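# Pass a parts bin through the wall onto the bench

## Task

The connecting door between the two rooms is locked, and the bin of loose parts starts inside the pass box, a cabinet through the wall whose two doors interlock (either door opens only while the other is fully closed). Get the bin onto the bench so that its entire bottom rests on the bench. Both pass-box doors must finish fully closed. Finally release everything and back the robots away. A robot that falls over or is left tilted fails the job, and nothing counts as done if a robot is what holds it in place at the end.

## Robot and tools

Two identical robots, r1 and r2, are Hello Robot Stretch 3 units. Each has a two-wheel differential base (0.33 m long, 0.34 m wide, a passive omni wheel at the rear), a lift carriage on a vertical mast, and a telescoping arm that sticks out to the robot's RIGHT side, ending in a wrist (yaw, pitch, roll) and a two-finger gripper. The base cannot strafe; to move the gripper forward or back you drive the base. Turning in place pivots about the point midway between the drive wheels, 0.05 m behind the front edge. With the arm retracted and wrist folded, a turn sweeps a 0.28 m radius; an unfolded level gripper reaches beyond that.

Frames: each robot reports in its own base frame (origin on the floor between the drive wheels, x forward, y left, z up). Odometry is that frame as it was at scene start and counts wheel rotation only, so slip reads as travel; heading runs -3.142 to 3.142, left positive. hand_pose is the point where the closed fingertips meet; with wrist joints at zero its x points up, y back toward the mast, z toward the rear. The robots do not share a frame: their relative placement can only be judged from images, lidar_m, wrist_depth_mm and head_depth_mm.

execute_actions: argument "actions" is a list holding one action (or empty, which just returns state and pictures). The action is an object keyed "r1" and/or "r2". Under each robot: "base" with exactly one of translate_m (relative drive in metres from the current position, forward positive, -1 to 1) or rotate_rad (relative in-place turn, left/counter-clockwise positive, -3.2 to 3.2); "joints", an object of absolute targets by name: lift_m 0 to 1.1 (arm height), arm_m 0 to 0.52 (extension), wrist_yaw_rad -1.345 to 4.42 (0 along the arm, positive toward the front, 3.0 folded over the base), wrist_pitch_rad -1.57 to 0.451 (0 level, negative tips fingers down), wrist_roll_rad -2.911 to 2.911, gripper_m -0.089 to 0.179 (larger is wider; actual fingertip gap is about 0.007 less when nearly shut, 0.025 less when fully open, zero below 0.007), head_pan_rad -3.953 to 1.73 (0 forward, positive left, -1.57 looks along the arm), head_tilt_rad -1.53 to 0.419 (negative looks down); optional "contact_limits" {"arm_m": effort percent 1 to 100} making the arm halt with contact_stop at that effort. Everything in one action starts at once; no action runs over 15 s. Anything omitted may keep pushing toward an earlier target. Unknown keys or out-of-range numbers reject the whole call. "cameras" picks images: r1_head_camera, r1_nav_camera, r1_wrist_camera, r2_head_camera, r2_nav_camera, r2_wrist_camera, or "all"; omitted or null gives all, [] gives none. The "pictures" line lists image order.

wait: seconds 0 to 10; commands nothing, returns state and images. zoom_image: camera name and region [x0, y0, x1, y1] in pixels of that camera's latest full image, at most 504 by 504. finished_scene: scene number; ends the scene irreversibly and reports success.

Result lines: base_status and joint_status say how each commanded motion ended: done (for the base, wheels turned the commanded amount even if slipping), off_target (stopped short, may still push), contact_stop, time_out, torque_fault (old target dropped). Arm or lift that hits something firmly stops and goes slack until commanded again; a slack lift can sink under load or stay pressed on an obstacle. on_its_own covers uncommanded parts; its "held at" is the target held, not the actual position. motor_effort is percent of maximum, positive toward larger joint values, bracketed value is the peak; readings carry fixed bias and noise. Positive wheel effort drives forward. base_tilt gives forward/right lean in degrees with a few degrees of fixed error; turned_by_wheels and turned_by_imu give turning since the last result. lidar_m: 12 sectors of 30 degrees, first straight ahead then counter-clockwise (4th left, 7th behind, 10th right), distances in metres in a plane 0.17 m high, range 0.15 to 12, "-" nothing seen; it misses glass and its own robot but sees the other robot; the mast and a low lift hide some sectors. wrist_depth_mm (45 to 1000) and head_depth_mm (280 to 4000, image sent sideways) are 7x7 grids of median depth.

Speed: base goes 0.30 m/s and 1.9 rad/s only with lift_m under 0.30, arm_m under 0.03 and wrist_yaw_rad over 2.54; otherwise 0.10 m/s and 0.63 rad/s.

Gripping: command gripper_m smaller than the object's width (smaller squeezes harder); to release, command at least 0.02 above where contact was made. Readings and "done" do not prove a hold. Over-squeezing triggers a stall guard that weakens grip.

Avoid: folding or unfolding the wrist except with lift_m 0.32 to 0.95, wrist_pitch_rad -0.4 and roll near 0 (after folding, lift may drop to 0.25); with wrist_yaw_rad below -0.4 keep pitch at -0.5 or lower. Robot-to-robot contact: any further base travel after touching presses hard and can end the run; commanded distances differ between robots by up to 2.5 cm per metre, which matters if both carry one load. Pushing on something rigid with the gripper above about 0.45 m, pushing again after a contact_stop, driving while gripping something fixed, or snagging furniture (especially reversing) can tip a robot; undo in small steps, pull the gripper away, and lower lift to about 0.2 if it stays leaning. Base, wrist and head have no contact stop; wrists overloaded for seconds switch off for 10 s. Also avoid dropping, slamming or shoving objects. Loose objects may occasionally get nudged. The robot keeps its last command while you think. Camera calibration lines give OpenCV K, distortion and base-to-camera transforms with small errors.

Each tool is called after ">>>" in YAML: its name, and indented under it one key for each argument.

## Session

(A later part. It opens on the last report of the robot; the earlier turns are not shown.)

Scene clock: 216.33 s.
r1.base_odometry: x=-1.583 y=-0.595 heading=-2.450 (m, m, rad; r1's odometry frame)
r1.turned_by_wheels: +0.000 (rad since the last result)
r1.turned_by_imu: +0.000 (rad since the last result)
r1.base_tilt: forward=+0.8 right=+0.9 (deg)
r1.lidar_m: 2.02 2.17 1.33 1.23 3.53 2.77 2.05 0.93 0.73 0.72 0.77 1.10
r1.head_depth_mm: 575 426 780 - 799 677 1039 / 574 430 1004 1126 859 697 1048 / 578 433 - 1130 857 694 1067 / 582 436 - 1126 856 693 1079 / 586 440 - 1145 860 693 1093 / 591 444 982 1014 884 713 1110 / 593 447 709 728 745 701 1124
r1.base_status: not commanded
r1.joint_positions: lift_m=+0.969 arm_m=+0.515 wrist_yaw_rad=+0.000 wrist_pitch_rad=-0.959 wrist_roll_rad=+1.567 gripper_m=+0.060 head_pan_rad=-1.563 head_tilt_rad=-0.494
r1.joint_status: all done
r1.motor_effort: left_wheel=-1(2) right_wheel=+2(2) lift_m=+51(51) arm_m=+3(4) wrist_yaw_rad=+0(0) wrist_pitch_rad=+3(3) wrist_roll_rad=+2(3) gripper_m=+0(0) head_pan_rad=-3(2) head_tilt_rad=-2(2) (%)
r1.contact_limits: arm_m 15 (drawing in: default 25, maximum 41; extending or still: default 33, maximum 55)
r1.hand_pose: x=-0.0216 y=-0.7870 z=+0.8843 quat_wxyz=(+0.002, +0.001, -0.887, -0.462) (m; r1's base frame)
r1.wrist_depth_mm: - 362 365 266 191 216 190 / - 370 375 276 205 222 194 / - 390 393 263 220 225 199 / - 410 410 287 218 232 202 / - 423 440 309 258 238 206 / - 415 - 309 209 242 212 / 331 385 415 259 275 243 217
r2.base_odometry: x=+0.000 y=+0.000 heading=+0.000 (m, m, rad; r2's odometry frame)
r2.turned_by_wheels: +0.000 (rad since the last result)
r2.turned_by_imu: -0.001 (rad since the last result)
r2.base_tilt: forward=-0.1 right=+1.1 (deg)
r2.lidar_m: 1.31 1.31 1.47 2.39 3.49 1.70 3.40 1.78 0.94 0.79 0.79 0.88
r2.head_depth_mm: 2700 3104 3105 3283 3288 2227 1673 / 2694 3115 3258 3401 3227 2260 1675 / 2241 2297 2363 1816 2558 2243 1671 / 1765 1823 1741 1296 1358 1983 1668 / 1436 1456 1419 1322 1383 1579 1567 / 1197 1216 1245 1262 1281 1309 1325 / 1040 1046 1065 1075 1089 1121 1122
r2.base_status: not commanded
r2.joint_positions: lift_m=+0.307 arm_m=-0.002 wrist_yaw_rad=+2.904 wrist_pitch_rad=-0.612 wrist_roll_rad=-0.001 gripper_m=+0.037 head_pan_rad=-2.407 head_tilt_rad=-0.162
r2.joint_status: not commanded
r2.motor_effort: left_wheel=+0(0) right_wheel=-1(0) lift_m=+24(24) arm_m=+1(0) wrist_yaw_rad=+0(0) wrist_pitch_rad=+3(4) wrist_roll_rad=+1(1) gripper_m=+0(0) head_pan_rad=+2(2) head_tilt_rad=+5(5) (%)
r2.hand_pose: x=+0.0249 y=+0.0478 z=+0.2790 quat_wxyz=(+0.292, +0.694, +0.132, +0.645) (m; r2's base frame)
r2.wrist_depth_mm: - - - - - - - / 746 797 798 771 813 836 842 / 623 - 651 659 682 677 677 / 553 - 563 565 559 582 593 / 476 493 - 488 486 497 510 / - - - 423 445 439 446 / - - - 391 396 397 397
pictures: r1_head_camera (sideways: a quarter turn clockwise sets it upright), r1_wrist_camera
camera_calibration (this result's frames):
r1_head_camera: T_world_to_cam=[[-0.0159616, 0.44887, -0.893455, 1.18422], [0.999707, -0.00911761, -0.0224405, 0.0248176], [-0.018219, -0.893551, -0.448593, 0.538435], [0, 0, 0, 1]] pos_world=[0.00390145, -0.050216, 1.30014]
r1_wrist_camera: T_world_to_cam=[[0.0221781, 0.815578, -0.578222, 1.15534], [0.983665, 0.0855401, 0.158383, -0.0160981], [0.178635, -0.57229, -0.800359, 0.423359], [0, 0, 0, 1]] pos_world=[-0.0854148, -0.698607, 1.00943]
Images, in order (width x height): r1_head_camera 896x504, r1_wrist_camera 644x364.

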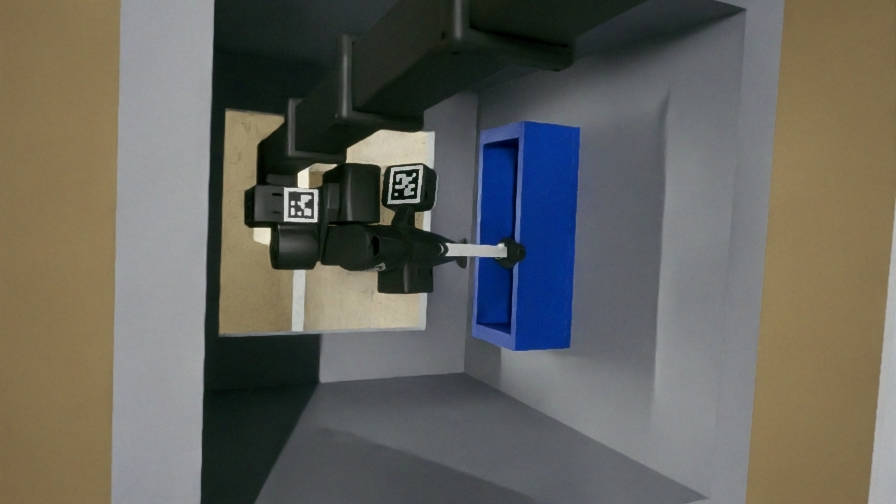

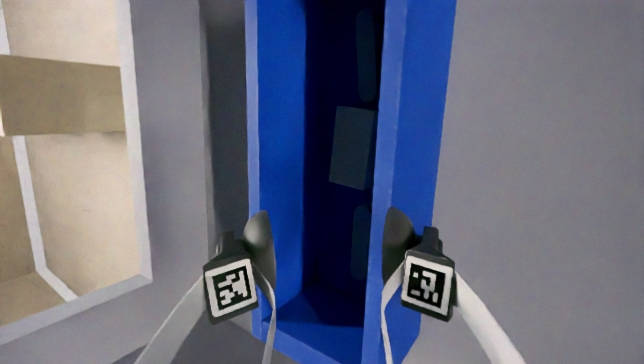

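>>> execute_actions:
  actions:
    - {"r1":{"joints":{"wrist_pitch_rad":-1.05,"lift_m":0.91}}}
  cameras: ["r1_head_camera","r1_wrist_camera"]

Scene clock: 236.33 s.
r1.base_odometry: x=-1.583 y=-0.595 heading=-2.450 (m, m, rad; r1's odometry frame)
r1.turned_by_wheels: +0.000 (rad since the last result)
r1.turned_by_imu: +0.000 (rad since the last result)
r1.base_tilt: forward=+0.9 right=+0.9 (deg)
r1.lidar_m: 2.01 2.16 1.33 1.23 3.52 2.77 2.05 0.93 0.73 0.72 0.77 1.10
r1.head_depth_mm: 575 426 839 754 - - 1055 / 575 430 1045 - 857 697 1047 / 576 434 3610 962 857 694 1067 / 580 437 - 971 855 692 1081 / 586 440 - 1139 858 692 1093 / 589 444 981 1015 884 712 1109 / 594 447 709 729 746 701 1122
r1.base_status: not commanded
r1.joint_positions: lift_m=+0.911 arm_m=+0.515 wrist_yaw_rad=+0.000 wrist_pitch_rad=-1.044 wrist_roll_rad=+1.567 gripper_m=+0.060 head_pan_rad=-1.563 head_tilt_rad=-0.494
r1.joint_status: all done
r1.motor_effort: left_wheel=-2(2) right_wheel=+2(3) lift_m=+13(45) arm_m=+3(3) wrist_yaw_rad=+0(1) wrist_pitch_rad=-2(3) wrist_roll_rad=+2(2) gripper_m=-2(2) head_pan_rad=-2(2) head_tilt_rad=-2(2) (%)
r1.hand_pose: x=-0.0216 y=-0.7674 z=+0.8157 quat_wxyz=(+0.002, +0.001, -0.867, -0.499) (m; r1's base frame)
r1.wrist_depth_mm: 301 190 224 142 186 164 146 / 308 193 228 148 191 168 150 / 316 205 223 154 197 172 153 / 330 212 225 161 202 176 156 / 338 221 237 169 201 181 160 / 360 372 - 178 227 185 164 / 342 386 245 188 219 186 168
r2.base_odometry: x=+0.000 y=+0.000 heading=+0.000 (m, m, rad; r2's odometry frame)
r2.turned_by_wheels: +0.000 (rad since the last result)
r2.turned_by_imu: -0.001 (rad since the last result)
r2.base_tilt: forward=-0.1 right=+0.9 (deg)
r2.lidar_m: 1.31 1.31 1.47 2.39 3.47 1.70 3.39 1.78 0.95 0.79 0.79 0.88
r2.head_depth_mm: 2619 3069 3135 3305 3304 2247 1671 / 2712 3164 3305 3368 3237 2263 1676 / 2253 2334 2390 1835 2546 2259 1683 / 1768 1791 1749 1309 1356 1999 1683 / 1429 1449 1417 1326 1377 1582 1585 / 1203 1219 1235 1266 1286 1308 1333 / 1038 1050 1064 1076 1101 1109 1128
r2.base_status: not commanded
r2.joint_positions: lift_m=+0.307 arm_m=-0.002 wrist_yaw_rad=+2.904 wrist_pitch_rad=-0.612 wrist_roll_rad=-0.001 gripper_m=+0.037 head_pan_rad=-2.407 head_tilt_rad=-0.162
r2.joint_status: not commanded
r2.motor_effort: left_wheel=+0(0) right_wheel=-1(1) lift_m=+24(24) arm_m=+0(1) wrist_yaw_rad=+0(0) wrist_pitch_rad=+3(3) wrist_roll_rad=+1(0) gripper_m=+0(0) head_pan_rad=+2(2) head_tilt_rad=+5(5) (%)
r2.hand_pose: x=+0.0249 y=+0.0478 z=+0.2790 quat_wxyz=(+0.292, +0.694, +0.132, +0.645) (m; r2's base frame)
r2.wrist_depth_mm: - - - - - - - / 738 804 778 810 809 842 839 / 625 - 654 654 670 683 690 / 555 - 558 562 566 574 574 / 477 493 - 495 499 496 501 / - - - 428 440 445 445 / - - - 391 390 395 405
pictures: r1_head_camera (sideways: a quarter turn clockwise sets it upright), r1_wrist_camera
camera_calibration (this result's frames):
r1_head_camera: T_world_to_cam=[[-0.0159617, 0.44887, -0.893455, 1.18422], [0.999707, -0.00911737, -0.0224405, 0.0248176], [-0.0182188, -0.893551, -0.448593, 0.538434], [0, 0, 0, 1]] pos_world=[0.00390146, -0.050216, 1.30014]
r1_wrist_camera: T_world_to_cam=[[0.022251, 0.862086, -0.506274, 1.07669], [0.983667, 0.0715971, 0.165149, -0.0231242], [0.17862, -0.501679, -0.846412, 0.471412], [0, 0, 0, 1]] pos_world=[-0.0854145, -0.690043, 0.947926]
Images, in order (width x height): r1_head_camera 896x504, r1_wrist_camera 644x364.

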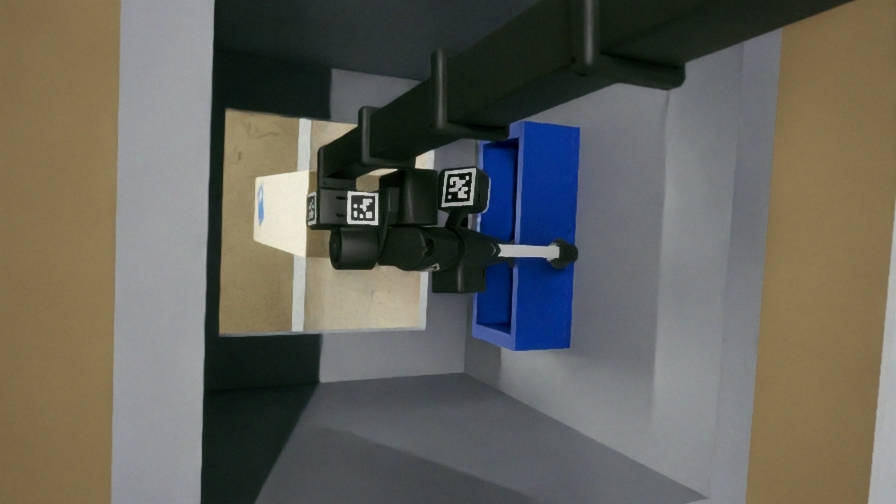

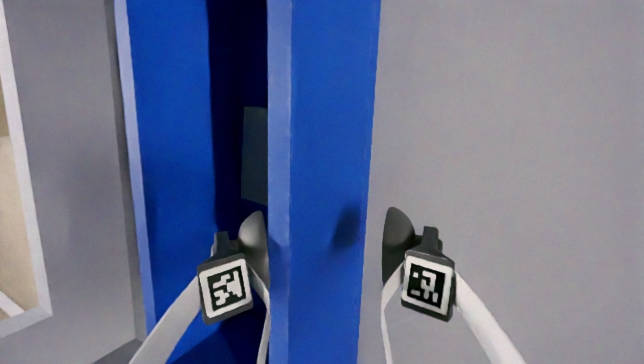

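>>> execute_actions:
  actions:
    - {"r1":{"joints":{"lift_m":0.885}}}
  cameras: ["r1_wrist_camera"]

>>> execute_actions:
  actions:
    - {"r1":{"joints":{"gripper_m":-0.06}}}
  cameras: []

>>> execute_actions:
  actions:
    - {"r1":{"joints":{"lift_m":0.94}}}
  cameras: ["r1_head_camera","r1_wrist_camera"]

Scene clock: 242.27 s.
r1.base_odometry: x=-1.583 y=-0.595 heading=-2.450 (m, m, rad; r1's odometry frame)
r1.turned_by_wheels: +0.000 (rad since the last result)
r1.turned_by_imu: +0.000 (rad since the last result)
r1.base_tilt: forward=+0.8 right=+0.9 (deg)
r1.lidar_m: 2.01 2.17 1.32 1.23 3.52 2.76 2.04 0.93 0.73 0.72 0.77 1.10
r1.head_depth_mm: 574 427 836 803 - - 1061 / 578 430 1050 1075 829 686 1048 / 577 432 3662 - 859 696 1065 / 582 437 - - 855 693 1080 / 586 440 - 1143 859 693 1096 / 589 443 983 1017 883 713 1106 / 594 447 711 729 746 703 1126
r1.base_status: not commanded
r1.joint_positions: lift_m=+0.886 arm_m=+0.515 wrist_yaw_rad=+0.000 wrist_pitch_rad=-1.018 wrist_roll_rad=+1.567 gripper_m=+0.060 head_pan_rad=-1.563 head_tilt_rad=-0.494
r1.joint_status: all done
r1.motor_effort: left_wheel=-2(1) right_wheel=+2(3) lift_m=+8(16) arm_m=+2(3) wrist_yaw_rad=+0(0) wrist_pitch_rad=-10(10) wrist_roll_rad=+2(2) gripper_m=-5(5) head_pan_rad=-3(3) head_tilt_rad=-2(2) (%)
r1.hand_pose: x=-0.0216 y=-0.7736 z=+0.7938 quat_wxyz=(+0.002, +0.001, -0.873, -0.487) (m; r1's base frame)
r1.wrist_depth_mm: 292 171 196 128 165 145 129 / 302 174 209 133 170 148 132 / 307 183 203 139 175 152 135 / 316 189 196 146 179 156 137 / 328 199 217 152 179 160 141 / 342 204 126 159 202 162 144 / 339 370 234 169 196 164 148
r2.base_odometry: x=+0.000 y=+0.000 heading=+0.000 (m, m, rad; r2's odometry frame)
r2.turned_by_wheels: +0.000 (rad since the last result)
r2.turned_by_imu: -0.001 (rad since the last result)
r2.base_tilt: forward=-0.1 right=+1.0 (deg)
r2.lidar_m: 1.32 1.31 1.47 2.39 3.49 1.71 3.40 1.79 0.95 0.79 0.79 0.89
r2.head_depth_mm: 2731 3063 3113 3344 3235 2222 1674 / 2669 3215 3313 3360 3274 2246 1675 / 2254 2299 2331 1799 2546 2257 1682 / 1764 1803 1754 1305 1343 1966 1679 / 1441 1457 1428 1320 1371 1578 1567 / 1202 1228 1236 1257 1271 1304 1326 / 1035 1047 1066 1070 1096 1104 1131
r2.base_status: not commanded
r2.joint_positions: lift_m=+0.307 arm_m=-0.002 wrist_yaw_rad=+2.904 wrist_pitch_rad=-0.612 wrist_roll_rad=-0.001 gripper_m=+0.037 head_pan_rad=-2.407 head_tilt_rad=-0.162
r2.joint_status: not commanded
r2.motor_effort: left_wheel=+0(0) right_wheel=-2(1) lift_m=+24(24) arm_m=+1(1) wrist_yaw_rad=+0(0) wrist_pitch_rad=+4(4) wrist_roll_rad=+0(1) gripper_m=+0(0) head_pan_rad=+2(2) head_tilt_rad=+5(5) (%)
r2.hand_pose: x=+0.0249 y=+0.0478 z=+0.2790 quat_wxyz=(+0.292, +0.694, +0.132, +0.645) (m; r2's base frame)
r2.wrist_depth_mm: - - - - - - - / 747 784 801 815 801 815 849 / 628 - 653 656 671 670 675 / 546 - 565 556 574 587 586 / 483 489 - 483 493 491 495 / - - - 427 438 443 445 / - - - 395 389 397 405
pictures: r1_wrist_camera
camera_calibration (this result's frames):
r1_wrist_camera: T_world_to_cam=[[0.0222317, 0.848243, -0.529141, 1.07847], [0.983666, 0.0760044, 0.163168, -0.0140834], [0.178623, -0.524125, -0.832698, 0.421513], [0, 0, 0, 1]] pos_world=[-0.0854147, -0.692805, 0.923952]
Images, in order (width x height): r1_wrist_camera 644x364.

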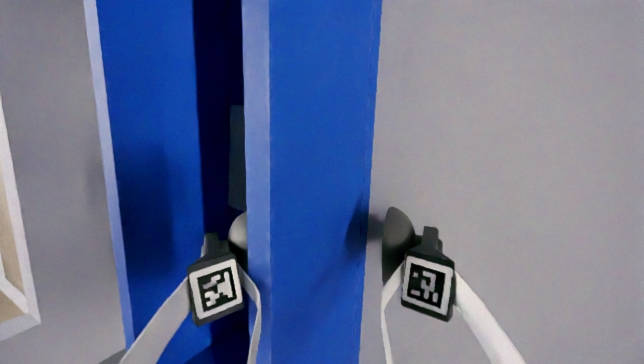

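Scene clock: 245.53 s.
r1.base_odometry: x=-1.583 y=-0.595 heading=-2.450 (m, m, rad; r1's odometry frame)
r1.turned_by_wheels: +0.000 (rad since the last result)
r1.turned_by_imu: +0.000 (rad since the last result)
r1.base_tilt: forward=+0.8 right=+0.9 (deg)
r1.lidar_m: 2.01 2.17 1.33 1.23 3.52 2.77 2.04 0.93 0.73 0.72 0.77 1.10
r1.head_depth_mm: 575 427 836 800 - - 1059 / 574 431 1050 1076 829 685 1051 / 578 433 3598 - 857 695 1064 / 582 438 - - 852 692 1078 / 586 440 - 1132 852 712 1093 / 590 444 983 1020 883 711 1111 / 595 447 710 729 747 704 1126
r1.base_status: not commanded
r1.joint_positions: lift_m=+0.886 arm_m=+0.515 wrist_yaw_rad=-0.003 wrist_pitch_rad=-1.041 wrist_roll_rad=+1.577 gripper_m=-0.052 head_pan_rad=-1.564 head_tilt_rad=-0.496
r1.joint_status: gripper_m off_target (ended at -0.052, target -0.060)
r1.on_its_own: gripper_m is held at -0.054, not at your -0.060, by its stall guard, which is still easing
r1.motor_effort: left_wheel=-2(9) right_wheel=+5(10) lift_m=+13(15) arm_m=+2(2) wrist_yaw_rad=+3(4) wrist_pitch_rad=-3(18) wrist_roll_rad=-3(3) gripper_m=-28(100) head_pan_rad=-3(3) head_tilt_rad=-1(2) (%)
r1.hand_pose: x=-0.0219 y=-0.7681 z=+0.7910 quat_wxyz=(-0.003, -0.003, -0.867, -0.498) (m; r1's base frame)
r1.wrist_depth_mm: 132 173 177 165 163 144 128 / 131 179 181 170 167 147 131 / 131 179 185 155 172 151 134 / 131 179 162 159 178 155 137 / 130 177 200 116 181 159 141 / 130 176 207 120 180 164 144 / 129 175 215 212 199 167 147
r2.base_odometry: x=+0.000 y=+0.000 heading=+0.000 (m, m, rad; r2's odometry frame)
r2.turned_by_wheels: +0.000 (rad since the last result)
r2.turned_by_imu: -0.001 (rad since the last result)
r2.base_tilt: forward=+0.0 right=+1.0 (deg)
r2.lidar_m: 1.32 1.31 1.47 2.39 3.48 1.71 3.39 1.78 0.95 0.79 0.79 0.89
r2.head_depth_mm: 2697 3069 3110 3277 3354 2226 1679 / 2690 3189 3262 3348 3275 2250 1682 / 2249 2331 2394 1810 2582 2249 1677 / 1772 1804 1757 1308 1348 1977 1681 / 1432 1462 1431 1323 1376 1577 1579 / 1201 1212 1239 1253 1290 1302 1329 / 1032 1048 1061 1084 1097 1118 1136
r2.base_status: not commanded
r2.joint_positions: lift_m=+0.307 arm_m=-0.002 wrist_yaw_rad=+2.904 wrist_pitch_rad=-0.612 wrist_roll_rad=-0.001 gripper_m=+0.037 head_pan_rad=-2.407 head_tilt_rad=-0.162
r2.joint_status: not commanded
r2.motor_effort: left_wheel=+0(0) right_wheel=+0(1) lift_m=+24(24) arm_m=+1(1) wrist_yaw_rad=+0(0) wrist_pitch_rad=+3(4) wrist_roll_rad=+0(1) gripper_m=-1(0) head_pan_rad=+2(2) head_tilt_rad=+5(5) (%)
r2.hand_pose: x=+0.0249 y=+0.0478 z=+0.2790 quat_wxyz=(+0.292, +0.694, +0.132, +0.645) (m; r2's base frame)
r2.wrist_depth_mm: - - - - - - - / 716 788 791 792 826 807 811 / 631 - 648 668 666 682 690 / 555 - 546 561 567 577 582 / 478 496 - 482 499 505 507 / - - - 435 441 441 444 / - - - 394 391 396 396
pictures: none
No camera images: the call's "cameras" was empty. Leave "cameras" out to get every camera's image.

Scene clock: 246.97 s.
r1.base_odometry: x=-1.583 y=-0.595 heading=-2.450 (m, m, rad; r1's odometry frame)
r1.turned_by_wheels: +0.000 (rad since the last result)
r1.turned_by_imu: +0.000 (rad since the last result)
r1.base_tilt: forward=+0.8 right=+0.9 (deg)
r1.lidar_m: 2.01 2.16 1.32 1.23 3.49 2.77 2.05 0.93 0.73 0.72 0.77 1.10
r1.head_depth_mm: 571 426 838 750 - 675 1039 / 573 429 1024 - 857 696 1053 / 577 432 3617 929 843 693 1067 / 581 436 - 905 845 691 1078 / 585 439 - 923 846 713 1096 / 587 443 981 1017 881 711 1111 / 593 447 709 728 746 703 1130
r1.base_status: not commanded
r1.joint_positions: lift_m=+0.939 arm_m=+0.515 wrist_yaw_rad=-0.001 wrist_pitch_rad=-1.081 wrist_roll_rad=+1.577 gripper_m=-0.046 head_pan_rad=-1.564 head_tilt_rad=-0.496
r1.joint_status: all done
r1.on_its_own: gripper_m is held at -0.047, not at your -0.060, by its stall guard, which is still easing
r1.motor_effort: left_wheel=+1(3) right_wheel=+1(5) lift_m=+56(57) arm_m=+2(1) wrist_yaw_rad=+1(4) wrist_pitch_rad=+9(10) wrist_roll_rad=-4(4) gripper_m=-28(29) head_pan_rad=-2(2) head_tilt_rad=-1(1) (%)
r1.hand_pose: x=-0.0217 y=-0.7589 z=+0.8402 quat_wxyz=(-0.002, -0.002, -0.857, -0.515) (m; r1's base frame)
r1.wrist_depth_mm: 125 165 184 171 209 185 167 / 128 164 188 158 214 189 171 / 131 164 194 158 220 195 175 / 224 164 199 162 227 200 179 / 336 163 206 117 230 205 184 / 353 162 213 120 229 212 188 / 332 163 220 214 253 216 192
r2.base_odometry: x=+0.000 y=+0.000 heading=+0.000 (m, m, rad; r2's odometry frame)
r2.turned_by_wheels: +0.000 (rad since the last result)
r2.turned_by_imu: +0.000 (rad since the last result)
r2.base_tilt: forward=-0.1 right=+1.1 (deg)
r2.lidar_m: 1.32 1.31 1.47 2.39 3.47 1.71 3.39 1.78 0.95 0.79 0.79 0.88
r2.head_depth_mm: 2695 3114 3140 3320 3319 2227 1681 / 2655 3170 3331 3381 3174 2257 1680 / 2265 2303 2353 1798 2541 2260 1707 / 1769 1805 1731 1304 1355 1990 1668 / 1436 1452 1418 1320 1394 1573 1580 / 1199 1222 1237 1247 1274 1305 1323 / 1038 1050 1063 1074 1095 1104 1132
r2.base_status: not commanded
r2.joint_positions: lift_m=+0.307 arm_m=-0.002 wrist_yaw_rad=+2.904 wrist_pitch_rad=-0.612 wrist_roll_rad=-0.001 gripper_m=+0.037 head_pan_rad=-2.407 head_tilt_rad=-0.162
r2.joint_status: not commanded
r2.motor_effort: left_wheel=+0(0) right_wheel=+0(1) lift_m=+24(24) arm_m=+1(1) wrist_yaw_rad=+0(0) wrist_pitch_rad=+3(3) wrist_roll_rad=+0(0) gripper_m=+0(0) head_pan_rad=+2(2) head_tilt_rad=+5(5) (%)
r2.hand_pose: x=+0.0249 y=+0.0478 z=+0.2790 quat_wxyz=(+0.292, +0.694, +0.132, +0.645) (m; r2's base frame)
r2.wrist_depth_mm: - - - - - - - / 741 793 790 787 815 840 815 / 637 - 648 646 665 683 687 / 547 - 567 565 561 575 582 / 480 495 - 492 488 500 505 / - - - 427 437 438 446 / - - - 392 383 394 399
pictures: r1_head_camera (sideways: a quarter turn clockwise sets it upright), r1_wrist_camera
camera_calibration (this result's frames):
r1_head_camera: T_world_to_cam=[[-0.0157962, 0.45018, -0.892798, 1.18336], [0.999703, -0.00947429, -0.0224649, 0.0248494], [-0.0185719, -0.892888, -0.449896, 0.540133], [0, 0, 0, 1]] pos_world=[0.00388187, -0.0502125, 1.30007]
r1_wrist_camera: T_world_to_cam=[[0.0327384, 0.879768, -0.474275, 1.06853], [0.983474, 0.0561854, 0.17211, -0.0452438], [0.178064, -0.472072, -0.863389, 0.533197], [0, 0, 0, 1]] pos_world=[-0.0854293, -0.68581, 0.974922]
Images, in order (width x height): r1_head_camera 896x504, r1_wrist_camera 644x364.

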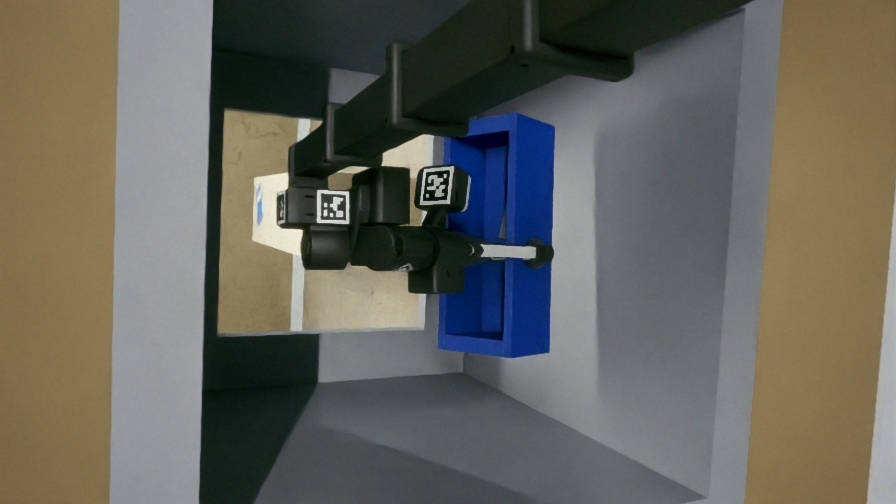

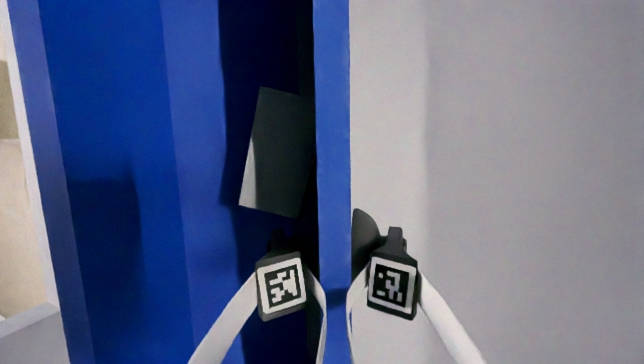

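Lifted. Retract and look for the bench.

>>> execute_actions:
  actions:
    - {"r1":{"joints":{"arm_m":0.0,"head_pan_rad":1.4,"head_tilt_rad":-0.4}}}
  cameras: ["r1_nav_camera","r1_wrist_camera","r1_head_camera"]

Scene clock: 254.57 s.
r1.base_odometry: x=-1.583 y=-0.595 heading=-2.450 (m, m, rad; r1's odometry frame)
r1.turned_by_wheels: +0.000 (rad since the last result)
r1.turned_by_imu: +0.000 (rad since the last result)
r1.base_tilt: forward=+0.8 right=+0.9 (deg)
r1.lidar_m: 2.01 2.16 1.33 1.23 3.51 2.76 2.04 0.93 0.73 0.72 0.77 1.10
r1.head_depth_mm: 3270 3476 3751 3634 2306 1803 1443 / 3198 3470 3701 1498 2191 1631 1437 / 3163 3407 3564 1499 2293 1794 1437 / 3151 3384 3525 1488 2399 1793 1433 / 3141 3323 3478 1479 2275 1792 1433 / 3125 3344 3518 1868 2176 1718 1430 / 3079 3269 3482 3532 2391 1789 1436
r1.base_status: not commanded
r1.joint_positions: lift_m=+0.939 arm_m=+0.003 wrist_yaw_rad=+0.000 wrist_pitch_rad=-1.081 wrist_roll_rad=+1.577 gripper_m=-0.034 head_pan_rad=+1.393 head_tilt_rad=-0.408
r1.joint_status: all done
joint sent to its limit — the command would take r1.arm_m past its lower limit, so that joint was sent only as far as its limit.
r1.on_its_own: gripper_m is held at -0.035, not at your -0.060, by its stall guard, which is not easing now
r1.motor_effort: left_wheel=+1(1) right_wheel=+1(0) lift_m=+57(56) arm_m=-4(4) wrist_yaw_rad=+0(0) wrist_pitch_rad=+10(9) wrist_roll_rad=-4(4) gripper_m=-23(23) head_pan_rad=+2(31) head_tilt_rad=+3(8) (%)
r1.hand_pose: x=-0.0215 y=-0.2469 z=+0.8402 quat_wxyz=(-0.002, -0.002, -0.857, -0.515) (m; r1's base frame)
r1.wrist_depth_mm: 125 165 184 170 918 821 738 / 125 164 188 157 948 870 - / 128 164 194 157 983 875 - / 131 164 200 162 - 897 794 / 131 163 205 118 - 909 810 / 555 163 214 120 - 953 829 / 464 163 219 213 - 946 859
r2.base_odometry: x=+0.000 y=+0.000 heading=+0.000 (m, m, rad; r2's odometry frame)
r2.turned_by_wheels: +0.000 (rad since the last result)
r2.turned_by_imu: -0.002 (rad since the last result)
r2.base_tilt: forward=-0.2 right=+1.1 (deg)
r2.lidar_m: 1.32 1.31 1.47 2.38 3.49 1.70 3.39 1.78 0.95 0.79 0.79 0.88
r2.head_depth_mm: 2722 3081 3183 3286 3291 2217 1680 / 2693 3160 3287 3396 3218 2230 1689 / 2265 2316 2337 1789 2581 2268 1689 / 1776 1808 1737 1312 1356 1989 1706 / 1428 1448 1424 1313 1379 1579 1556 / 1204 1227 1246 1250 1276 1307 1335 / 1032 1045 1056 1075 1094 1115 1125
r2.base_status: not commanded
r2.joint_positions: lift_m=+0.307 arm_m=-0.002 wrist_yaw_rad=+2.904 wrist_pitch_rad=-0.612 wrist_roll_rad=-0.001 gripper_m=+0.037 head_pan_rad=-2.407 head_tilt_rad=-0.162
r2.joint_status: not commanded
r2.motor_effort: left_wheel=+0(0) right_wheel=-1(1) lift_m=+24(24) arm_m=+1(1) wrist_yaw_rad=+0(0) wrist_pitch_rad=+3(3) wrist_roll_rad=+0(0) gripper_m=+0(0) head_pan_rad=+3(2) head_tilt_rad=+4(5) (%)
r2.hand_pose: x=+0.0249 y=+0.0478 z=+0.2790 quat_wxyz=(+0.292, +0.694, +0.132, +0.645) (m; r2's base frame)
r2.wrist_depth_mm: - - - - - - - / 732 781 785 815 812 822 854 / 647 - 634 658 665 673 690 / 545 - 556 558 568 563 584 / 472 486 - 482 502 496 505 / - - - 420 441 437 438 / - - - 395 391 395 399
pictures: r1_head_camera (sideways: a quarter turn clockwise sets it upright), r1_nav_camera (sideways: a quarter turn counterclockwise sets it upright), r1_wrist_camera
camera_calibration (this result's frames):
r1_head_camera: T_world_to_cam=[[-0.0532683, -0.367031, -0.928682, 1.23041], [-0.980533, 0.195238, -0.020919, 0.0349187], [0.188992, 0.909489, -0.370286, 0.43527], [0, 0, 0, 1]] pos_world=[0.0175185, 0.048909, 1.30457]
r1_nav_camera: T_world_to_cam=[[0.0520823, 0.429108, 0.90175, -1.14145], [0.991283, -0.131641, 0.00538967, 0.0342493], [0.12102, 0.893609, -0.432224, 0.516021], [0, 0, 0, 1]] pos_world=[-0.0369507, 0.0331914, 1.25215]
r1_wrist_camera: T_world_to_cam=[[0.0315022, 0.879813, -0.474274, 0.618088], [0.983394, 0.0575671, 0.17211, -0.0738072], [0.178727, -0.47182, -0.86339, 0.77494], [0, 0, 0, 1]] pos_world=[-0.0853927, -0.173921, 0.974922]
Images, in order (width x height): r1_head_camera 896x504, r1_nav_camera 672x504, r1_wrist_camera 644x364.

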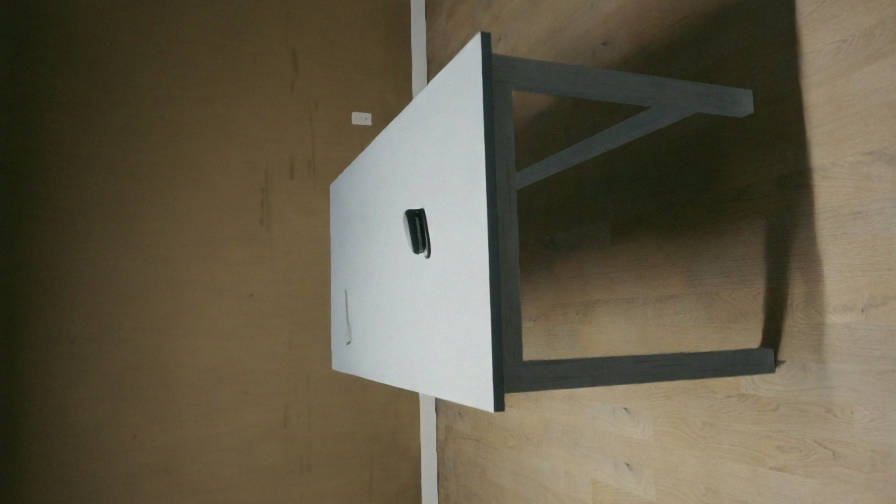

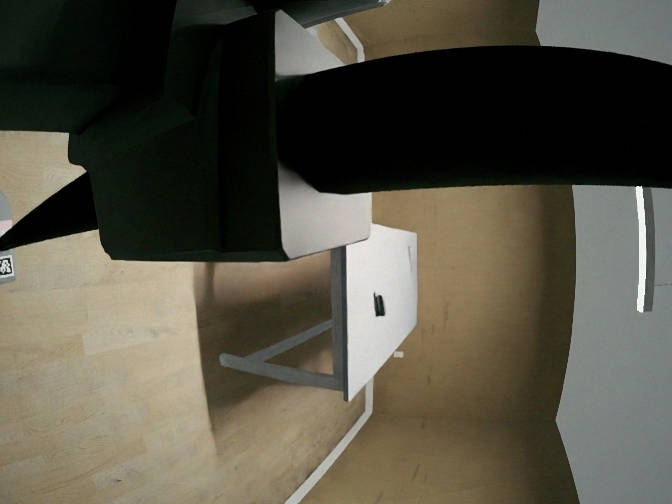

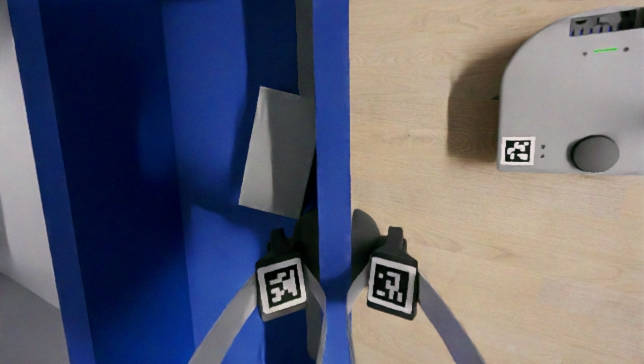

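>>> execute_actions:
  actions:
    - {"r1":{"base":{"translate_m":0.4},"joints":{"lift_m":1.0,"head_pan_rad":-1.57,"head_tilt_rad":-0.6}}}
  cameras: []

>>> execute_actions:
  actions:
    - {"r1":{"base":{"rotate_rad":1.68}}}
  cameras: []

>>> execute_actions:
  actions:
    - {"r1":{"base":{"translate_m":0.6}}}
  cameras: []

>>> execute_actions:
  actions:
    - {"r1":{"base":{"rotate_rad":1.35}}}
  cameras: ["r1_head_camera","r1_wrist_camera"]

Scene clock: 278.80 s.
r1.base_odometry: x=-1.891 y=-0.850 heading=-2.450 (m, m, rad; r1's odometry frame)
r1.turned_by_wheels: +0.000 (rad since the last result)
r1.turned_by_imu: +0.000 (rad since the last result)
r1.base_tilt: forward=+0.8 right=+0.9 (deg)
r1.lidar_m: 1.62 1.74 2.59 1.19 1.28 3.14 2.15 0.98 0.77 0.76 0.82 1.18
r1.head_depth_mm: 440 - 3472 - - - - / 549 488 534 596 - - - / 618 679 731 575 - - - / 624 684 760 854 960 436 - / 628 690 768 865 986 433 423 / 633 697 775 870 995 395 401 / 637 702 779 879 1008 1125 1174
r1.base_status: done
r1.joint_positions: lift_m=+0.999 arm_m=+0.003 wrist_yaw_rad=+0.000 wrist_pitch_rad=-1.081 wrist_roll_rad=+1.577 gripper_m=-0.034 head_pan_rad=-1.563 head_tilt_rad=-0.593
r1.joint_status: all done
r1.on_its_own: gripper_m is held at -0.035, not at your -0.060, by its stall guard, which is not easing now
r1.motor_effort: left_wheel=+0(5) right_wheel=+0(3) lift_m=+56(55) arm_m=-3(3) wrist_yaw_rad=+0(0) wrist_pitch_rad=+9(9) wrist_roll_rad=-4(4) gripper_m=-23(23) head_pan_rad=-3(28) head_tilt_rad=-2(13) (%)
r1.hand_pose: x=-0.0215 y=-0.2469 z=+0.9002 quat_wxyz=(-0.002, -0.002, -0.857, -0.515) (m; r1's base frame)
r1.wrist_depth_mm: 125 164 185 171 983 875 773 / 125 164 191 157 - 907 - / 131 164 194 158 - 956 - / 131 164 198 163 - 953 865 / 131 163 206 117 - 987 853 / 488 163 212 120 - 979 878 / 507 163 218 213 - - 902
r2.base_odometry: x=+0.000 y=+0.000 heading=+0.000 (m, m, rad; r2's odometry frame)
r2.turned_by_wheels: +0.000 (rad since the last result)
r2.turned_by_imu: -0.002 (rad since the last result)
r2.base_tilt: forward=-0.1 right=+1.1 (deg)
r2.lidar_m: 1.31 1.31 1.47 2.38 3.48 1.71 3.41 1.78 0.95 0.79 0.79 0.89
r2.head_depth_mm: 2703 3049 3185 3283 3312 2219 1673 / 2683 3174 3300 3401 3266 2219 1676 / 2264 2318 2355 1823 2544 2241 1673 / 1760 1794 1752 1302 1346 1952 1691 / 1413 1461 1430 1315 1367 1570 1567 / 1197 1210 1237 1262 1282 1305 1327 / 1033 1048 1071 1081 1096 1111 1126
r2.base_status: not commanded
r2.joint_positions: lift_m=+0.307 arm_m=-0.002 wrist_yaw_rad=+2.904 wrist_pitch_rad=-0.612 wrist_roll_rad=-0.001 gripper_m=+0.037 head_pan_rad=-2.407 head_tilt_rad=-0.162
r2.joint_status: not commanded
r2.motor_effort: left_wheel=+0(0) right_wheel=+0(1) lift_m=+24(24) arm_m=+1(1) wrist_yaw_rad=+0(1) wrist_pitch_rad=+4(4) wrist_roll_rad=+0(1) gripper_m=+0(1) head_pan_rad=+2(2) head_tilt_rad=+5(5) (%)
r2.hand_pose: x=+0.0249 y=+0.0478 z=+0.2790 quat_wxyz=(+0.292, +0.694, +0.132, +0.645) (m; r2's base frame)
r2.wrist_depth_mm: - - - - - - - / 727 790 782 798 785 812 831 / 650 - 657 649 688 691 701 / 544 - 561 563 573 571 587 / 473 496 - 484 499 498 506 / - - - 425 436 443 452 / - - - 393 394 399 395
pictures: none
No camera images: the call's "cameras" was empty. Leave "cameras" out to get every camera's image.

Scene clock: 282.43 s.
r1.base_odometry: x=-1.891 y=-0.850 heading=-0.770 (m, m, rad; r1's odometry frame)
r1.turned_by_wheels: +1.680 (rad since the last result)
r1.turned_by_imu: +1.699 (rad since the last result)
r1.base_tilt: forward=+0.8 right=+0.9 (deg)
r1.lidar_m: 1.27 3.71 3.12 1.69 0.91 0.76 0.76 0.86 1.37 1.62 1.82 1.19
r1.head_depth_mm: 1323 1447 1599 - - - - / 1347 1473 1635 1828 - - - / 1372 1510 1669 1854 - - - / 1397 1538 1704 1918 1941 435 - / 1424 1568 1738 1962 1868 433 423 / 1445 1599 1775 2009 1866 394 400 / 1475 1630 1818 2058 1859 1456 1169
r1.base_status: done
r1.joint_positions: lift_m=+0.999 arm_m=+0.003 wrist_yaw_rad=+0.000 wrist_pitch_rad=-1.081 wrist_roll_rad=+1.577 gripper_m=-0.034 head_pan_rad=-1.563 head_tilt_rad=-0.593
r1.joint_status: not commanded
r1.on_its_own: gripper_m is held at -0.035, not at your -0.060, by its stall guard, which is not easing now
r1.motor_effort: left_wheel=-2(7) right_wheel=+3(7) lift_m=+56(56) arm_m=-4(4) wrist_yaw_rad=+0(0) wrist_pitch_rad=+9(9) wrist_roll_rad=-4(4) gripper_m=-23(23) head_pan_rad=-2(2) head_tilt_rad=-1(3) (%)
r1.hand_pose: x=-0.0215 y=-0.2469 z=+0.9002 quat_wxyz=(-0.002, -0.002, -0.857, -0.515) (m; r1's base frame)
r1.wrist_depth_mm: 128 165 185 170 977 878 782 / 131 164 190 157 - 928 - / 131 164 194 158 - 938 - / - 164 198 163 - 954 830 / - 163 206 117 - 992 853 / - 163 213 120 - 974 893 / - 162 218 213 - - 908
r2.base_odometry: x=+0.000 y=+0.000 heading=+0.000 (m, m, rad; r2's odometry frame)
r2.turned_by_wheels: +0.000 (rad since the last result)
r2.turned_by_imu: -0.001 (rad since the last result)
r2.base_tilt: forward=-0.1 right=+1.0 (deg)
r2.lidar_m: 1.31 1.31 1.47 2.39 3.48 1.71 3.40 1.78 0.95 0.79 0.79 0.89
r2.head_depth_mm: 2749 3058 3153 3209 3313 2243 1693 / 2701 3205 3242 3430 3274 2248 1673 / 2253 2333 2358 1815 2571 2257 1693 / 1756 1814 1753 1309 1351 1991 1699 / 1422 1454 1423 1316 1385 1582 1575 / 1193 1215 1241 1260 1276 1309 1323 / 1030 1048 1055 1078 1092 1116 1127
r2.base_status: not commanded
r2.joint_positions: lift_m=+0.307 arm_m=-0.002 wrist_yaw_rad=+2.904 wrist_pitch_rad=-0.612 wrist_roll_rad=-0.001 gripper_m=+0.037 head_pan_rad=-2.407 head_tilt_rad=-0.162
r2.joint_status: not commanded
r2.motor_effort: left_wheel=+0(0) right_wheel=-1(1) lift_m=+24(24) arm_m=+1(1) wrist_yaw_rad=+0(0) wrist_pitch_rad=+4(4) wrist_roll_rad=+1(0) gripper_m=+0(0) head_pan_rad=+2(2) head_tilt_rad=+5(5) (%)
r2.hand_pose: x=+0.0249 y=+0.0478 z=+0.2790 quat_wxyz=(+0.292, +0.694, +0.132, +0.645) (m; r2's base frame)
r2.wrist_depth_mm: - - - - - - - / 746 781 779 815 814 827 840 / 644 - 650 659 664 674 683 / 551 - 555 565 561 578 577 / 473 498 - 494 493 499 496 / - - - 429 435 446 444 / - - - 393 389 392 400
pictures: none
No camera images: the call's "cameras" was empty. Leave "cameras" out to get every camera's image.

Scene clock: 289.43 s.
r1.base_odometry: x=-1.460 y=-1.267 heading=-0.770 (m, m, rad; r1's odometry frame)
r1.turned_by_wheels: +0.000 (rad since the last result)
r1.turned_by_imu: +0.000 (rad since the last result)
r1.base_tilt: forward=+0.9 right=+0.9 (deg)
r1.lidar_m: 2.05 0.69 3.00 2.98 1.61 1.35 1.34 1.49 1.74 1.74 1.96 0.65
r1.head_depth_mm: 1432 1560 1714 - - - - / 1453 1595 1759 1965 - - - / 1479 1635 1808 2020 - - - / 1510 1660 1834 2062 1941 436 - / 1534 1693 1876 2138 1881 433 423 / 1565 1729 1919 2154 1854 394 401 / 1594 1750 1968 2179 1859 1457 1171
r1.base_status: done
r1.joint_positions: lift_m=+0.999 arm_m=+0.003 wrist_yaw_rad=+0.000 wrist_pitch_rad=-1.081 wrist_roll_rad=+1.577 gripper_m=-0.034 head_pan_rad=-1.563 head_tilt_rad=-0.593
r1.joint_status: not commanded
r1.on_its_own: gripper_m is held at -0.035, not at your -0.060, by its stall guard, which is not easing now
r1.motor_effort: left_wheel=-2(3) right_wheel=+3(5) lift_m=+56(56) arm_m=-4(4) wrist_yaw_rad=-1(1) wrist_pitch_rad=+9(9) wrist_roll_rad=-4(4) gripper_m=-24(23) head_pan_rad=-3(3) head_tilt_rad=-2(3) (%)
r1.hand_pose: x=-0.0215 y=-0.2469 z=+0.9002 quat_wxyz=(-0.002, -0.002, -0.857, -0.515) (m; r1's base frame)
r1.wrist_depth_mm: 128 164 185 171 975 867 800 / 132 164 189 157 - 930 - / 131 164 195 158 - 966 - / - 163 200 163 - 954 842 / - 163 206 117 - 974 858 / - 162 213 120 - - 875 / - 163 216 213 - - 892
r2.base_odometry: x=+0.000 y=+0.000 heading=+0.000 (m, m, rad; r2's odometry frame)
r2.turned_by_wheels: +0.000 (rad since the last result)
r2.turned_by_imu: -0.002 (rad since the last result)
r2.base_tilt: forward=-0.2 right=+1.0 (deg)
r2.lidar_m: 1.32 1.31 1.47 2.38 3.48 1.71 3.39 1.78 0.95 0.79 0.79 0.89
r2.head_depth_mm: 2673 3090 3164 3310 3300 2238 1676 / 2666 3176 3239 3386 3260 2245 1672 / 2250 2314 2345 1824 2604 2252 1679 / 1760 1802 1747 1307 1351 1983 1676 / 1416 1447 1426 1319 1382 1590 1549 / 1199 1232 1236 1255 1284 1299 1319 / 1031 1042 1067 1076 1094 1112 1134
r2.base_status: not commanded
r2.joint_positions: lift_m=+0.307 arm_m=-0.002 wrist_yaw_rad=+2.904 wrist_pitch_rad=-0.612 wrist_roll_rad=-0.001 gripper_m=+0.037 head_pan_rad=-2.407 head_tilt_rad=-0.162
r2.joint_status: not commanded
r2.motor_effort: left_wheel=+0(0) right_wheel=-2(1) lift_m=+24(24) arm_m=+0(0) wrist_yaw_rad=+0(0) wrist_pitch_rad=+3(3) wrist_roll_rad=+1(0) gripper_m=+0(0) head_pan_rad=+2(2) head_tilt_rad=+5(5) (%)
r2.hand_pose: x=+0.0249 y=+0.0478 z=+0.2790 quat_wxyz=(+0.292, +0.694, +0.132, +0.645) (m; r2's base frame)
r2.wrist_depth_mm: - - - - - - - / 747 815 790 814 832 828 870 / 636 - 649 655 664 670 682 / 547 - 551 568 572 577 587 / 478 492 - 497 505 503 505 / - - - 428 447 442 442 / - - - 389 392 404 396
pictures: none
No camera images: the call's "cameras" was empty. Leave "cameras" out to get every camera's image.

Scene clock: 292.57 s.
r1.base_odometry: x=-1.460 y=-1.267 heading=+0.580 (m, m, rad; r1's odometry frame)
r1.turned_by_wheels: +1.350 (rad since the last result)
r1.turned_by_imu: +1.365 (rad since the last result)
r1.base_tilt: forward=+0.8 right=+0.9 (deg)
r1.lidar_m: 2.98 1.93 1.40 1.35 1.39 1.82 1.74 1.80 0.65 0.93 0.69 3.12
r1.head_depth_mm: 2562 2848 3111 - - - - / 2583 2833 3037 1013 - - - / 2556 2791 1476 1014 - - - / 2561 2791 1466 1007 800 436 - / 2539 2757 1470 997 793 434 424 / 2541 2751 1455 1000 787 395 401 / 2507 2751 1543 996 785 1458 1027
r1.base_status: done
r1.joint_positions: lift_m=+0.999 arm_m=+0.003 wrist_yaw_rad=+0.000 wrist_pitch_rad=-1.081 wrist_roll_rad=+1.577 gripper_m=-0.034 head_pan_rad=-1.563 head_tilt_rad=-0.593
r1.joint_status: not commanded
r1.on_its_own: gripper_m is held at -0.035, not at your -0.060, by its stall guard, which is not easing now
r1.motor_effort: left_wheel=-2(7) right_wheel=+2(5) lift_m=+56(56) arm_m=-4(4) wrist_yaw_rad=+1(1) wrist_pitch_rad=+9(9) wrist_roll_rad=-4(4) gripper_m=-24(24) head_pan_rad=-3(3) head_tilt_rad=-2(3) (%)
r1.hand_pose: x=-0.0215 y=-0.2469 z=+0.9002 quat_wxyz=(-0.002, -0.002, -0.857, -0.515) (m; r1's base frame)
r1.wrist_depth_mm: 125 165 185 171 984 865 779 / 125 164 190 157 - 935 - / 131 164 195 158 - 955 - / 131 164 199 162 - 937 850 / 130 163 206 117 - 978 868 / 676 163 214 120 - 1000 891 / 735 163 217 214 - - 898
r2.base_odometry: x=+0.000 y=+0.000 heading=+0.000 (m, m, rad; r2's odometry frame)
r2.turned_by_wheels: +0.000 (rad since the last result)
r2.turned_by_imu: -0.001 (rad since the last result)
r2.base_tilt: forward=-0.1 right=+1.2 (deg)
r2.lidar_m: 1.32 1.31 1.47 2.39 3.49 1.71 3.39 1.78 0.95 0.79 0.79 0.88
r2.head_depth_mm: 2700 3065 3140 3326 3333 2245 1678 / 2671 3129 3376 3372 3195 2267 1682 / 2237 2313 2380 1817 2558 2274 1686 / 1759 1810 1752 1309 1353 1964 1681 / 1427 1464 1420 1313 1387 1579 1586 / 1199 1220 1244 1252 1274 1304 1324 / 1031 1045 1062 1078 1096 1110 1132
r2.base_status: not commanded
r2.joint_positions: lift_m=+0.307 arm_m=-0.002 wrist_yaw_rad=+2.904 wrist_pitch_rad=-0.612 wrist_roll_rad=-0.001 gripper_m=+0.037 head_pan_rad=-2.407 head_tilt_rad=-0.162
r2.joint_status: not commanded
r2.motor_effort: left_wheel=+0(0) right_wheel=-1(1) lift_m=+24(24) arm_m=+1(1) wrist_yaw_rad=+0(0) wrist_pitch_rad=+3(4) wrist_roll_rad=+0(0) gripper_m=+0(0) head_pan_rad=+2(2) head_tilt_rad=+5(5) (%)
r2.hand_pose: x=+0.0249 y=+0.0478 z=+0.2790 quat_wxyz=(+0.292, +0.694, +0.132, +0.645) (m; r2's base frame)
r2.wrist_depth_mm: - - - - - - - / 736 771 804 791 812 828 841 / 639 - 650 672 670 681 690 / 540 - 559 573 563 572 584 / 473 493 - 492 489 505 509 / - - - 420 449 440 446 / - - - 390 392 401 398
pictures: r1_head_camera (sideways: a quarter turn clockwise sets it upright), r1_wrist_camera
camera_calibration (this result's frames):
r1_head_camera: T_world_to_cam=[[-0.0166913, 0.534553, -0.84497, 1.12099], [0.99969, -0.00669129, -0.0239807, 0.02682], [-0.0184729, -0.845108, -0.534276, 0.649924], [0, 0, 0, 1]] pos_world=[0.00390511, -0.0497949, 1.29509]
r1_wrist_camera: T_world_to_cam=[[0.0315001, 0.879813, -0.474274, 0.646549], [0.983394, 0.0575689, 0.172109, -0.0841346], [0.178728, -0.47182, -0.86339, 0.826755], [0, 0, 0, 1]] pos_world=[-0.0853927, -0.173919, 1.03493]
Images, in order (width x height): r1_head_camera 896x504, r1_wrist_camera 644x364.

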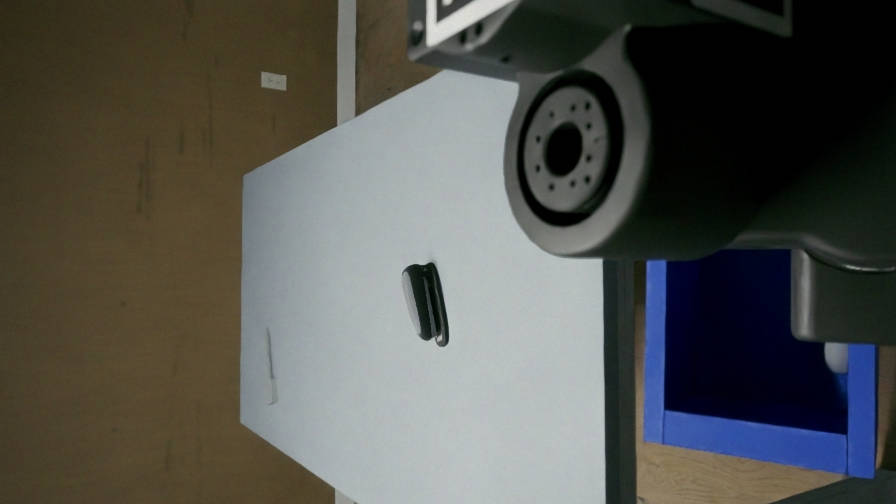

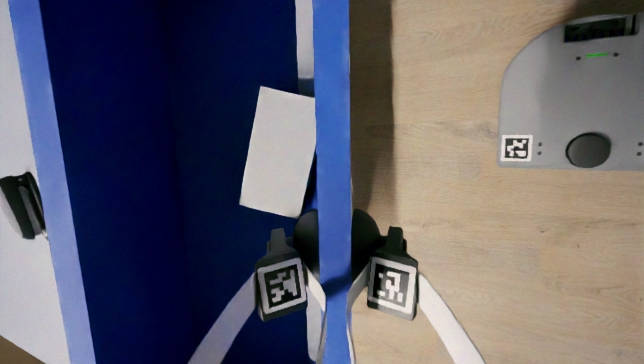

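>>> execute_actions:
  actions:
    - {"r1":{"joints":{"arm_m":0.41}}}
  cameras: []

>>> execute_actions:
  actions:
    - {"r1":{"joints":{"lift_m":0.925}}}
  cameras: ["r1_head_camera","r1_wrist_camera"]

Scene clock: 304.13 s.
r1.base_odometry: x=-1.460 y=-1.267 heading=+0.580 (m, m, rad; r1's odometry frame)
r1.turned_by_wheels: +0.000 (rad since the last result)
r1.turned_by_imu: +0.000 (rad since the last result)
r1.base_tilt: forward=+0.8 right=+0.9 (deg)
r1.lidar_m: 2.99 1.94 1.40 1.35 1.39 1.82 1.74 1.80 0.65 0.92 0.69 3.12
r1.head_depth_mm: 2569 2806 - 2482 804 1483 1267 / 2569 2741 3044 767 800 959 1134 / 2559 2712 - 767 798 1476 1271 / 2556 2754 - 768 796 1510 1260 / 2540 2746 1458 734 794 1507 1257 / 2538 2718 1451 952 789 1499 1255 / 2515 2789 1533 993 784 1488 1222
r1.base_status: not commanded
r1.joint_positions: lift_m=+0.999 arm_m=+0.410 wrist_yaw_rad=+0.000 wrist_pitch_rad=-1.081 wrist_roll_rad=+1.577 gripper_m=-0.034 head_pan_rad=-1.563 head_tilt_rad=-0.593
r1.joint_status: all done
r1.on_its_own: gripper_m is held at -0.035, not at your -0.060, by its stall guard, which is not easing now
r1.motor_effort: left_wheel=-2(2) right_wheel=+3(2) lift_m=+55(56) arm_m=+3(3) wrist_yaw_rad=+0(0) wrist_pitch_rad=+9(9) wrist_roll_rad=-3(4) gripper_m=-24(23) head_pan_rad=-2(2) head_tilt_rad=-2(3) (%)
r1.hand_pose: x=-0.0215 y=-0.6537 z=+0.9002 quat_wxyz=(-0.002, -0.002, -0.857, -0.515) (m; r1's base frame)
r1.wrist_depth_mm: 125 164 184 171 255 838 777 / 125 164 189 158 260 860 783 / 131 164 194 158 268 853 825 / 131 164 200 163 275 893 832 / 131 163 206 117 281 945 863 / 662 162 214 120 279 963 879 / 726 162 218 213 309 981 912
r2.base_odometry: x=+0.000 y=+0.000 heading=+0.000 (m, m, rad; r2's odometry frame)
r2.turned_by_wheels: +0.000 (rad since the last result)
r2.turned_by_imu: -0.002 (rad since the last result)
r2.base_tilt: forward=+0.0 right=+1.0 (deg)
r2.lidar_m: 1.32 1.31 1.47 2.39 3.48 1.70 3.42 1.78 0.95 0.79 0.79 0.88
r2.head_depth_mm: 2706 3060 3197 3320 3306 2221 1672 / 2677 3110 3279 3329 3273 2254 1658 / 2249 2324 2367 1814 2548 2269 1673 / 1753 1794 1740 1310 1355 1993 1693 / 1425 1460 1434 1316 1379 1580 1588 / 1196 1218 1242 1256 1281 1300 1330 / 1039 1045 1068 1081 1093 1114 1133
r2.base_status: not commanded
r2.joint_positions: lift_m=+0.307 arm_m=-0.002 wrist_yaw_rad=+2.904 wrist_pitch_rad=-0.612 wrist_roll_rad=-0.001 gripper_m=+0.037 head_pan_rad=-2.407 head_tilt_rad=-0.162
r2.joint_status: not commanded
r2.motor_effort: left_wheel=+0(0) right_wheel=+0(2) lift_m=+24(24) arm_m=+1(1) wrist_yaw_rad=+0(0) wrist_pitch_rad=+4(4) wrist_roll_rad=+0(1) gripper_m=+0(0) head_pan_rad=+2(2) head_tilt_rad=+5(5) (%)
r2.hand_pose: x=+0.0249 y=+0.0478 z=+0.2790 quat_wxyz=(+0.292, +0.694, +0.132, +0.645) (m; r2's base frame)
r2.wrist_depth_mm: - - - - - - - / 737 811 798 802 798 831 822 / 646 - 662 672 672 674 676 / 542 - 560 562 571 575 576 / 474 490 - 498 492 500 505 / - - - 424 438 445 444 / - - - 391 392 396 400
pictures: none
No camera images: the call's "cameras" was empty. Leave "cameras" out to get every camera's image.

Scene clock: 305.63 s.
r1.base_odometry: x=-1.460 y=-1.267 heading=+0.580 (m, m, rad; r1's odometry frame)
r1.turned_by_wheels: +0.000 (rad since the last result)
r1.turned_by_imu: +0.000 (rad since the last result)
r1.base_tilt: forward=+0.9 right=+0.9 (deg)
r1.lidar_m: 2.99 1.94 1.40 1.34 1.39 1.82 1.74 1.80 0.65 0.93 0.69 3.12
r1.head_depth_mm: 2588 2826 3133 - - 1444 1277 / 2569 2831 - 786 772 958 1136 / 2560 2837 - 832 770 1467 1265 / 2559 2755 1562 827 768 1502 1266 / 2538 2745 1453 822 765 1506 1263 / 2541 2737 1449 999 787 1501 1264 / 2526 2775 1542 996 785 1500 1223
r1.base_status: not commanded
r1.joint_positions: lift_m=+0.926 arm_m=+0.410 wrist_yaw_rad=+0.000 wrist_pitch_rad=-1.081 wrist_roll_rad=+1.577 gripper_m=-0.034 head_pan_rad=-1.563 head_tilt_rad=-0.593
r1.joint_status: all done
r1.on_its_own: gripper_m is held at -0.035, not at your -0.060, by its stall guard, which is not easing now
r1.motor_effort: left_wheel=-2(2) right_wheel=+3(2) lift_m=+20(50) arm_m=+3(3) wrist_yaw_rad=+1(0) wrist_pitch_rad=+9(9) wrist_roll_rad=-4(3) gripper_m=-23(23) head_pan_rad=-3(2) head_tilt_rad=-3(2) (%)
r1.hand_pose: x=-0.0215 y=-0.6537 z=+0.8266 quat_wxyz=(-0.002, -0.002, -0.857, -0.515) (m; r1's base frame)
r1.wrist_depth_mm: 125 165 186 171 185 767 727 / 125 164 189 157 190 789 748 / 131 164 195 158 195 814 756 / 131 163 199 162 202 836 779 / 131 163 206 117 203 870 802 / 483 163 213 120 204 884 819 / 517 163 219 213 225 893 857
r2.base_odometry: x=+0.000 y=+0.000 heading=+0.000 (m, m, rad; r2's odometry frame)
r2.turned_by_wheels: +0.000 (rad since the last result)
r2.turned_by_imu: +0.000 (rad since the last result)
r2.base_tilt: forward=-0.1 right=+1.0 (deg)
r2.lidar_m: 1.32 1.31 1.47 2.39 3.48 1.70 3.41 1.78 0.95 0.79 0.79 0.88
r2.head_depth_mm: 2683 3029 3163 3296 3265 2266 1669 / 2692 3130 3232 3434 3200 2248 1689 / 2286 2330 2382 1802 2582 2273 1677 / 1757 1811 1740 1306 1346 1981 1696 / 1426 1450 1417 1324 1384 1587 1566 / 1197 1209 1243 1257 1278 1313 1332 / 1034 1050 1067 1075 1096 1105 1126
r2.base_status: not commanded
r2.joint_positions: lift_m=+0.307 arm_m=-0.002 wrist_yaw_rad=+2.904 wrist_pitch_rad=-0.612 wrist_roll_rad=-0.001 gripper_m=+0.037 head_pan_rad=-2.407 head_tilt_rad=-0.162
r2.joint_status: not commanded
r2.motor_effort: left_wheel=+0(0) right_wheel=-1(1) lift_m=+24(24) arm_m=+1(1) wrist_yaw_rad=-1(0) wrist_pitch_rad=+4(4) wrist_roll_rad=+0(0) gripper_m=-1(0) head_pan_rad=+2(2) head_tilt_rad=+5(5) (%)
r2.hand_pose: x=+0.0249 y=+0.0478 z=+0.2790 quat_wxyz=(+0.292, +0.694, +0.132, +0.645) (m; r2's base frame)
r2.wrist_depth_mm: - - - - - - - / 737 759 774 807 829 845 834 / 640 - 655 667 675 669 695 / 541 - 564 561 570 581 588 / 484 492 - 490 498 504 510 / - - - 425 442 437 443 / - - - 392 390 395 399
pictures: r1_head_camera (sideways: a quarter turn clockwise sets it upright), r1_wrist_camera
camera_calibration (this result's frames):
r1_head_camera: T_world_to_cam=[[-0.0166783, 0.534564, -0.844964, 1.12098], [0.99969, -0.00671545, -0.0239809, 0.0268203], [-0.0184936, -0.845102, -0.534286, 0.649936], [0, 0, 0, 1]] pos_world=[0.00390389, -0.0497947, 1.29509]
r1_wrist_camera: T_world_to_cam=[[0.0316902, 0.879825, -0.47424, 0.969563], [0.983407, 0.0573499, 0.172112, -0.0481685], [0.178626, -0.471825, -0.863408, 0.571261], [0, 0, 0, 1]] pos_world=[-0.0853983, -0.580748, 0.961327]
Images, in order (width x height): r1_head_camera 896x504, r1_wrist_camera 644x364.

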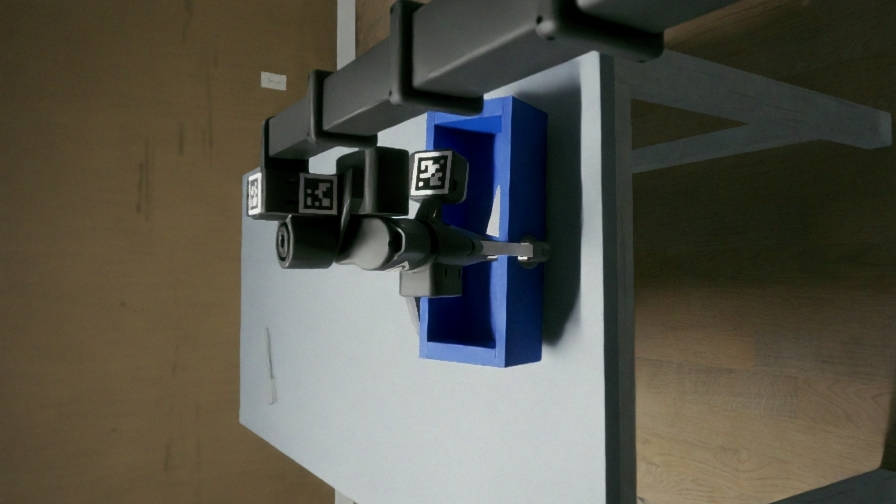

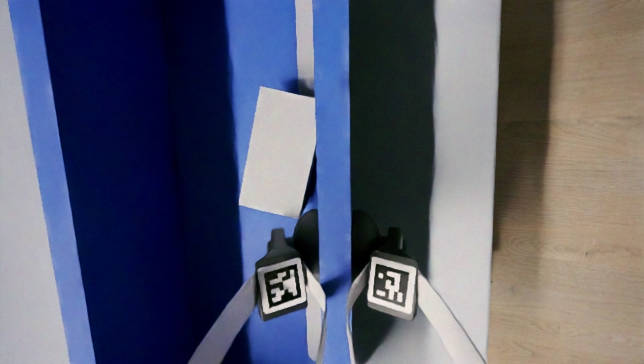

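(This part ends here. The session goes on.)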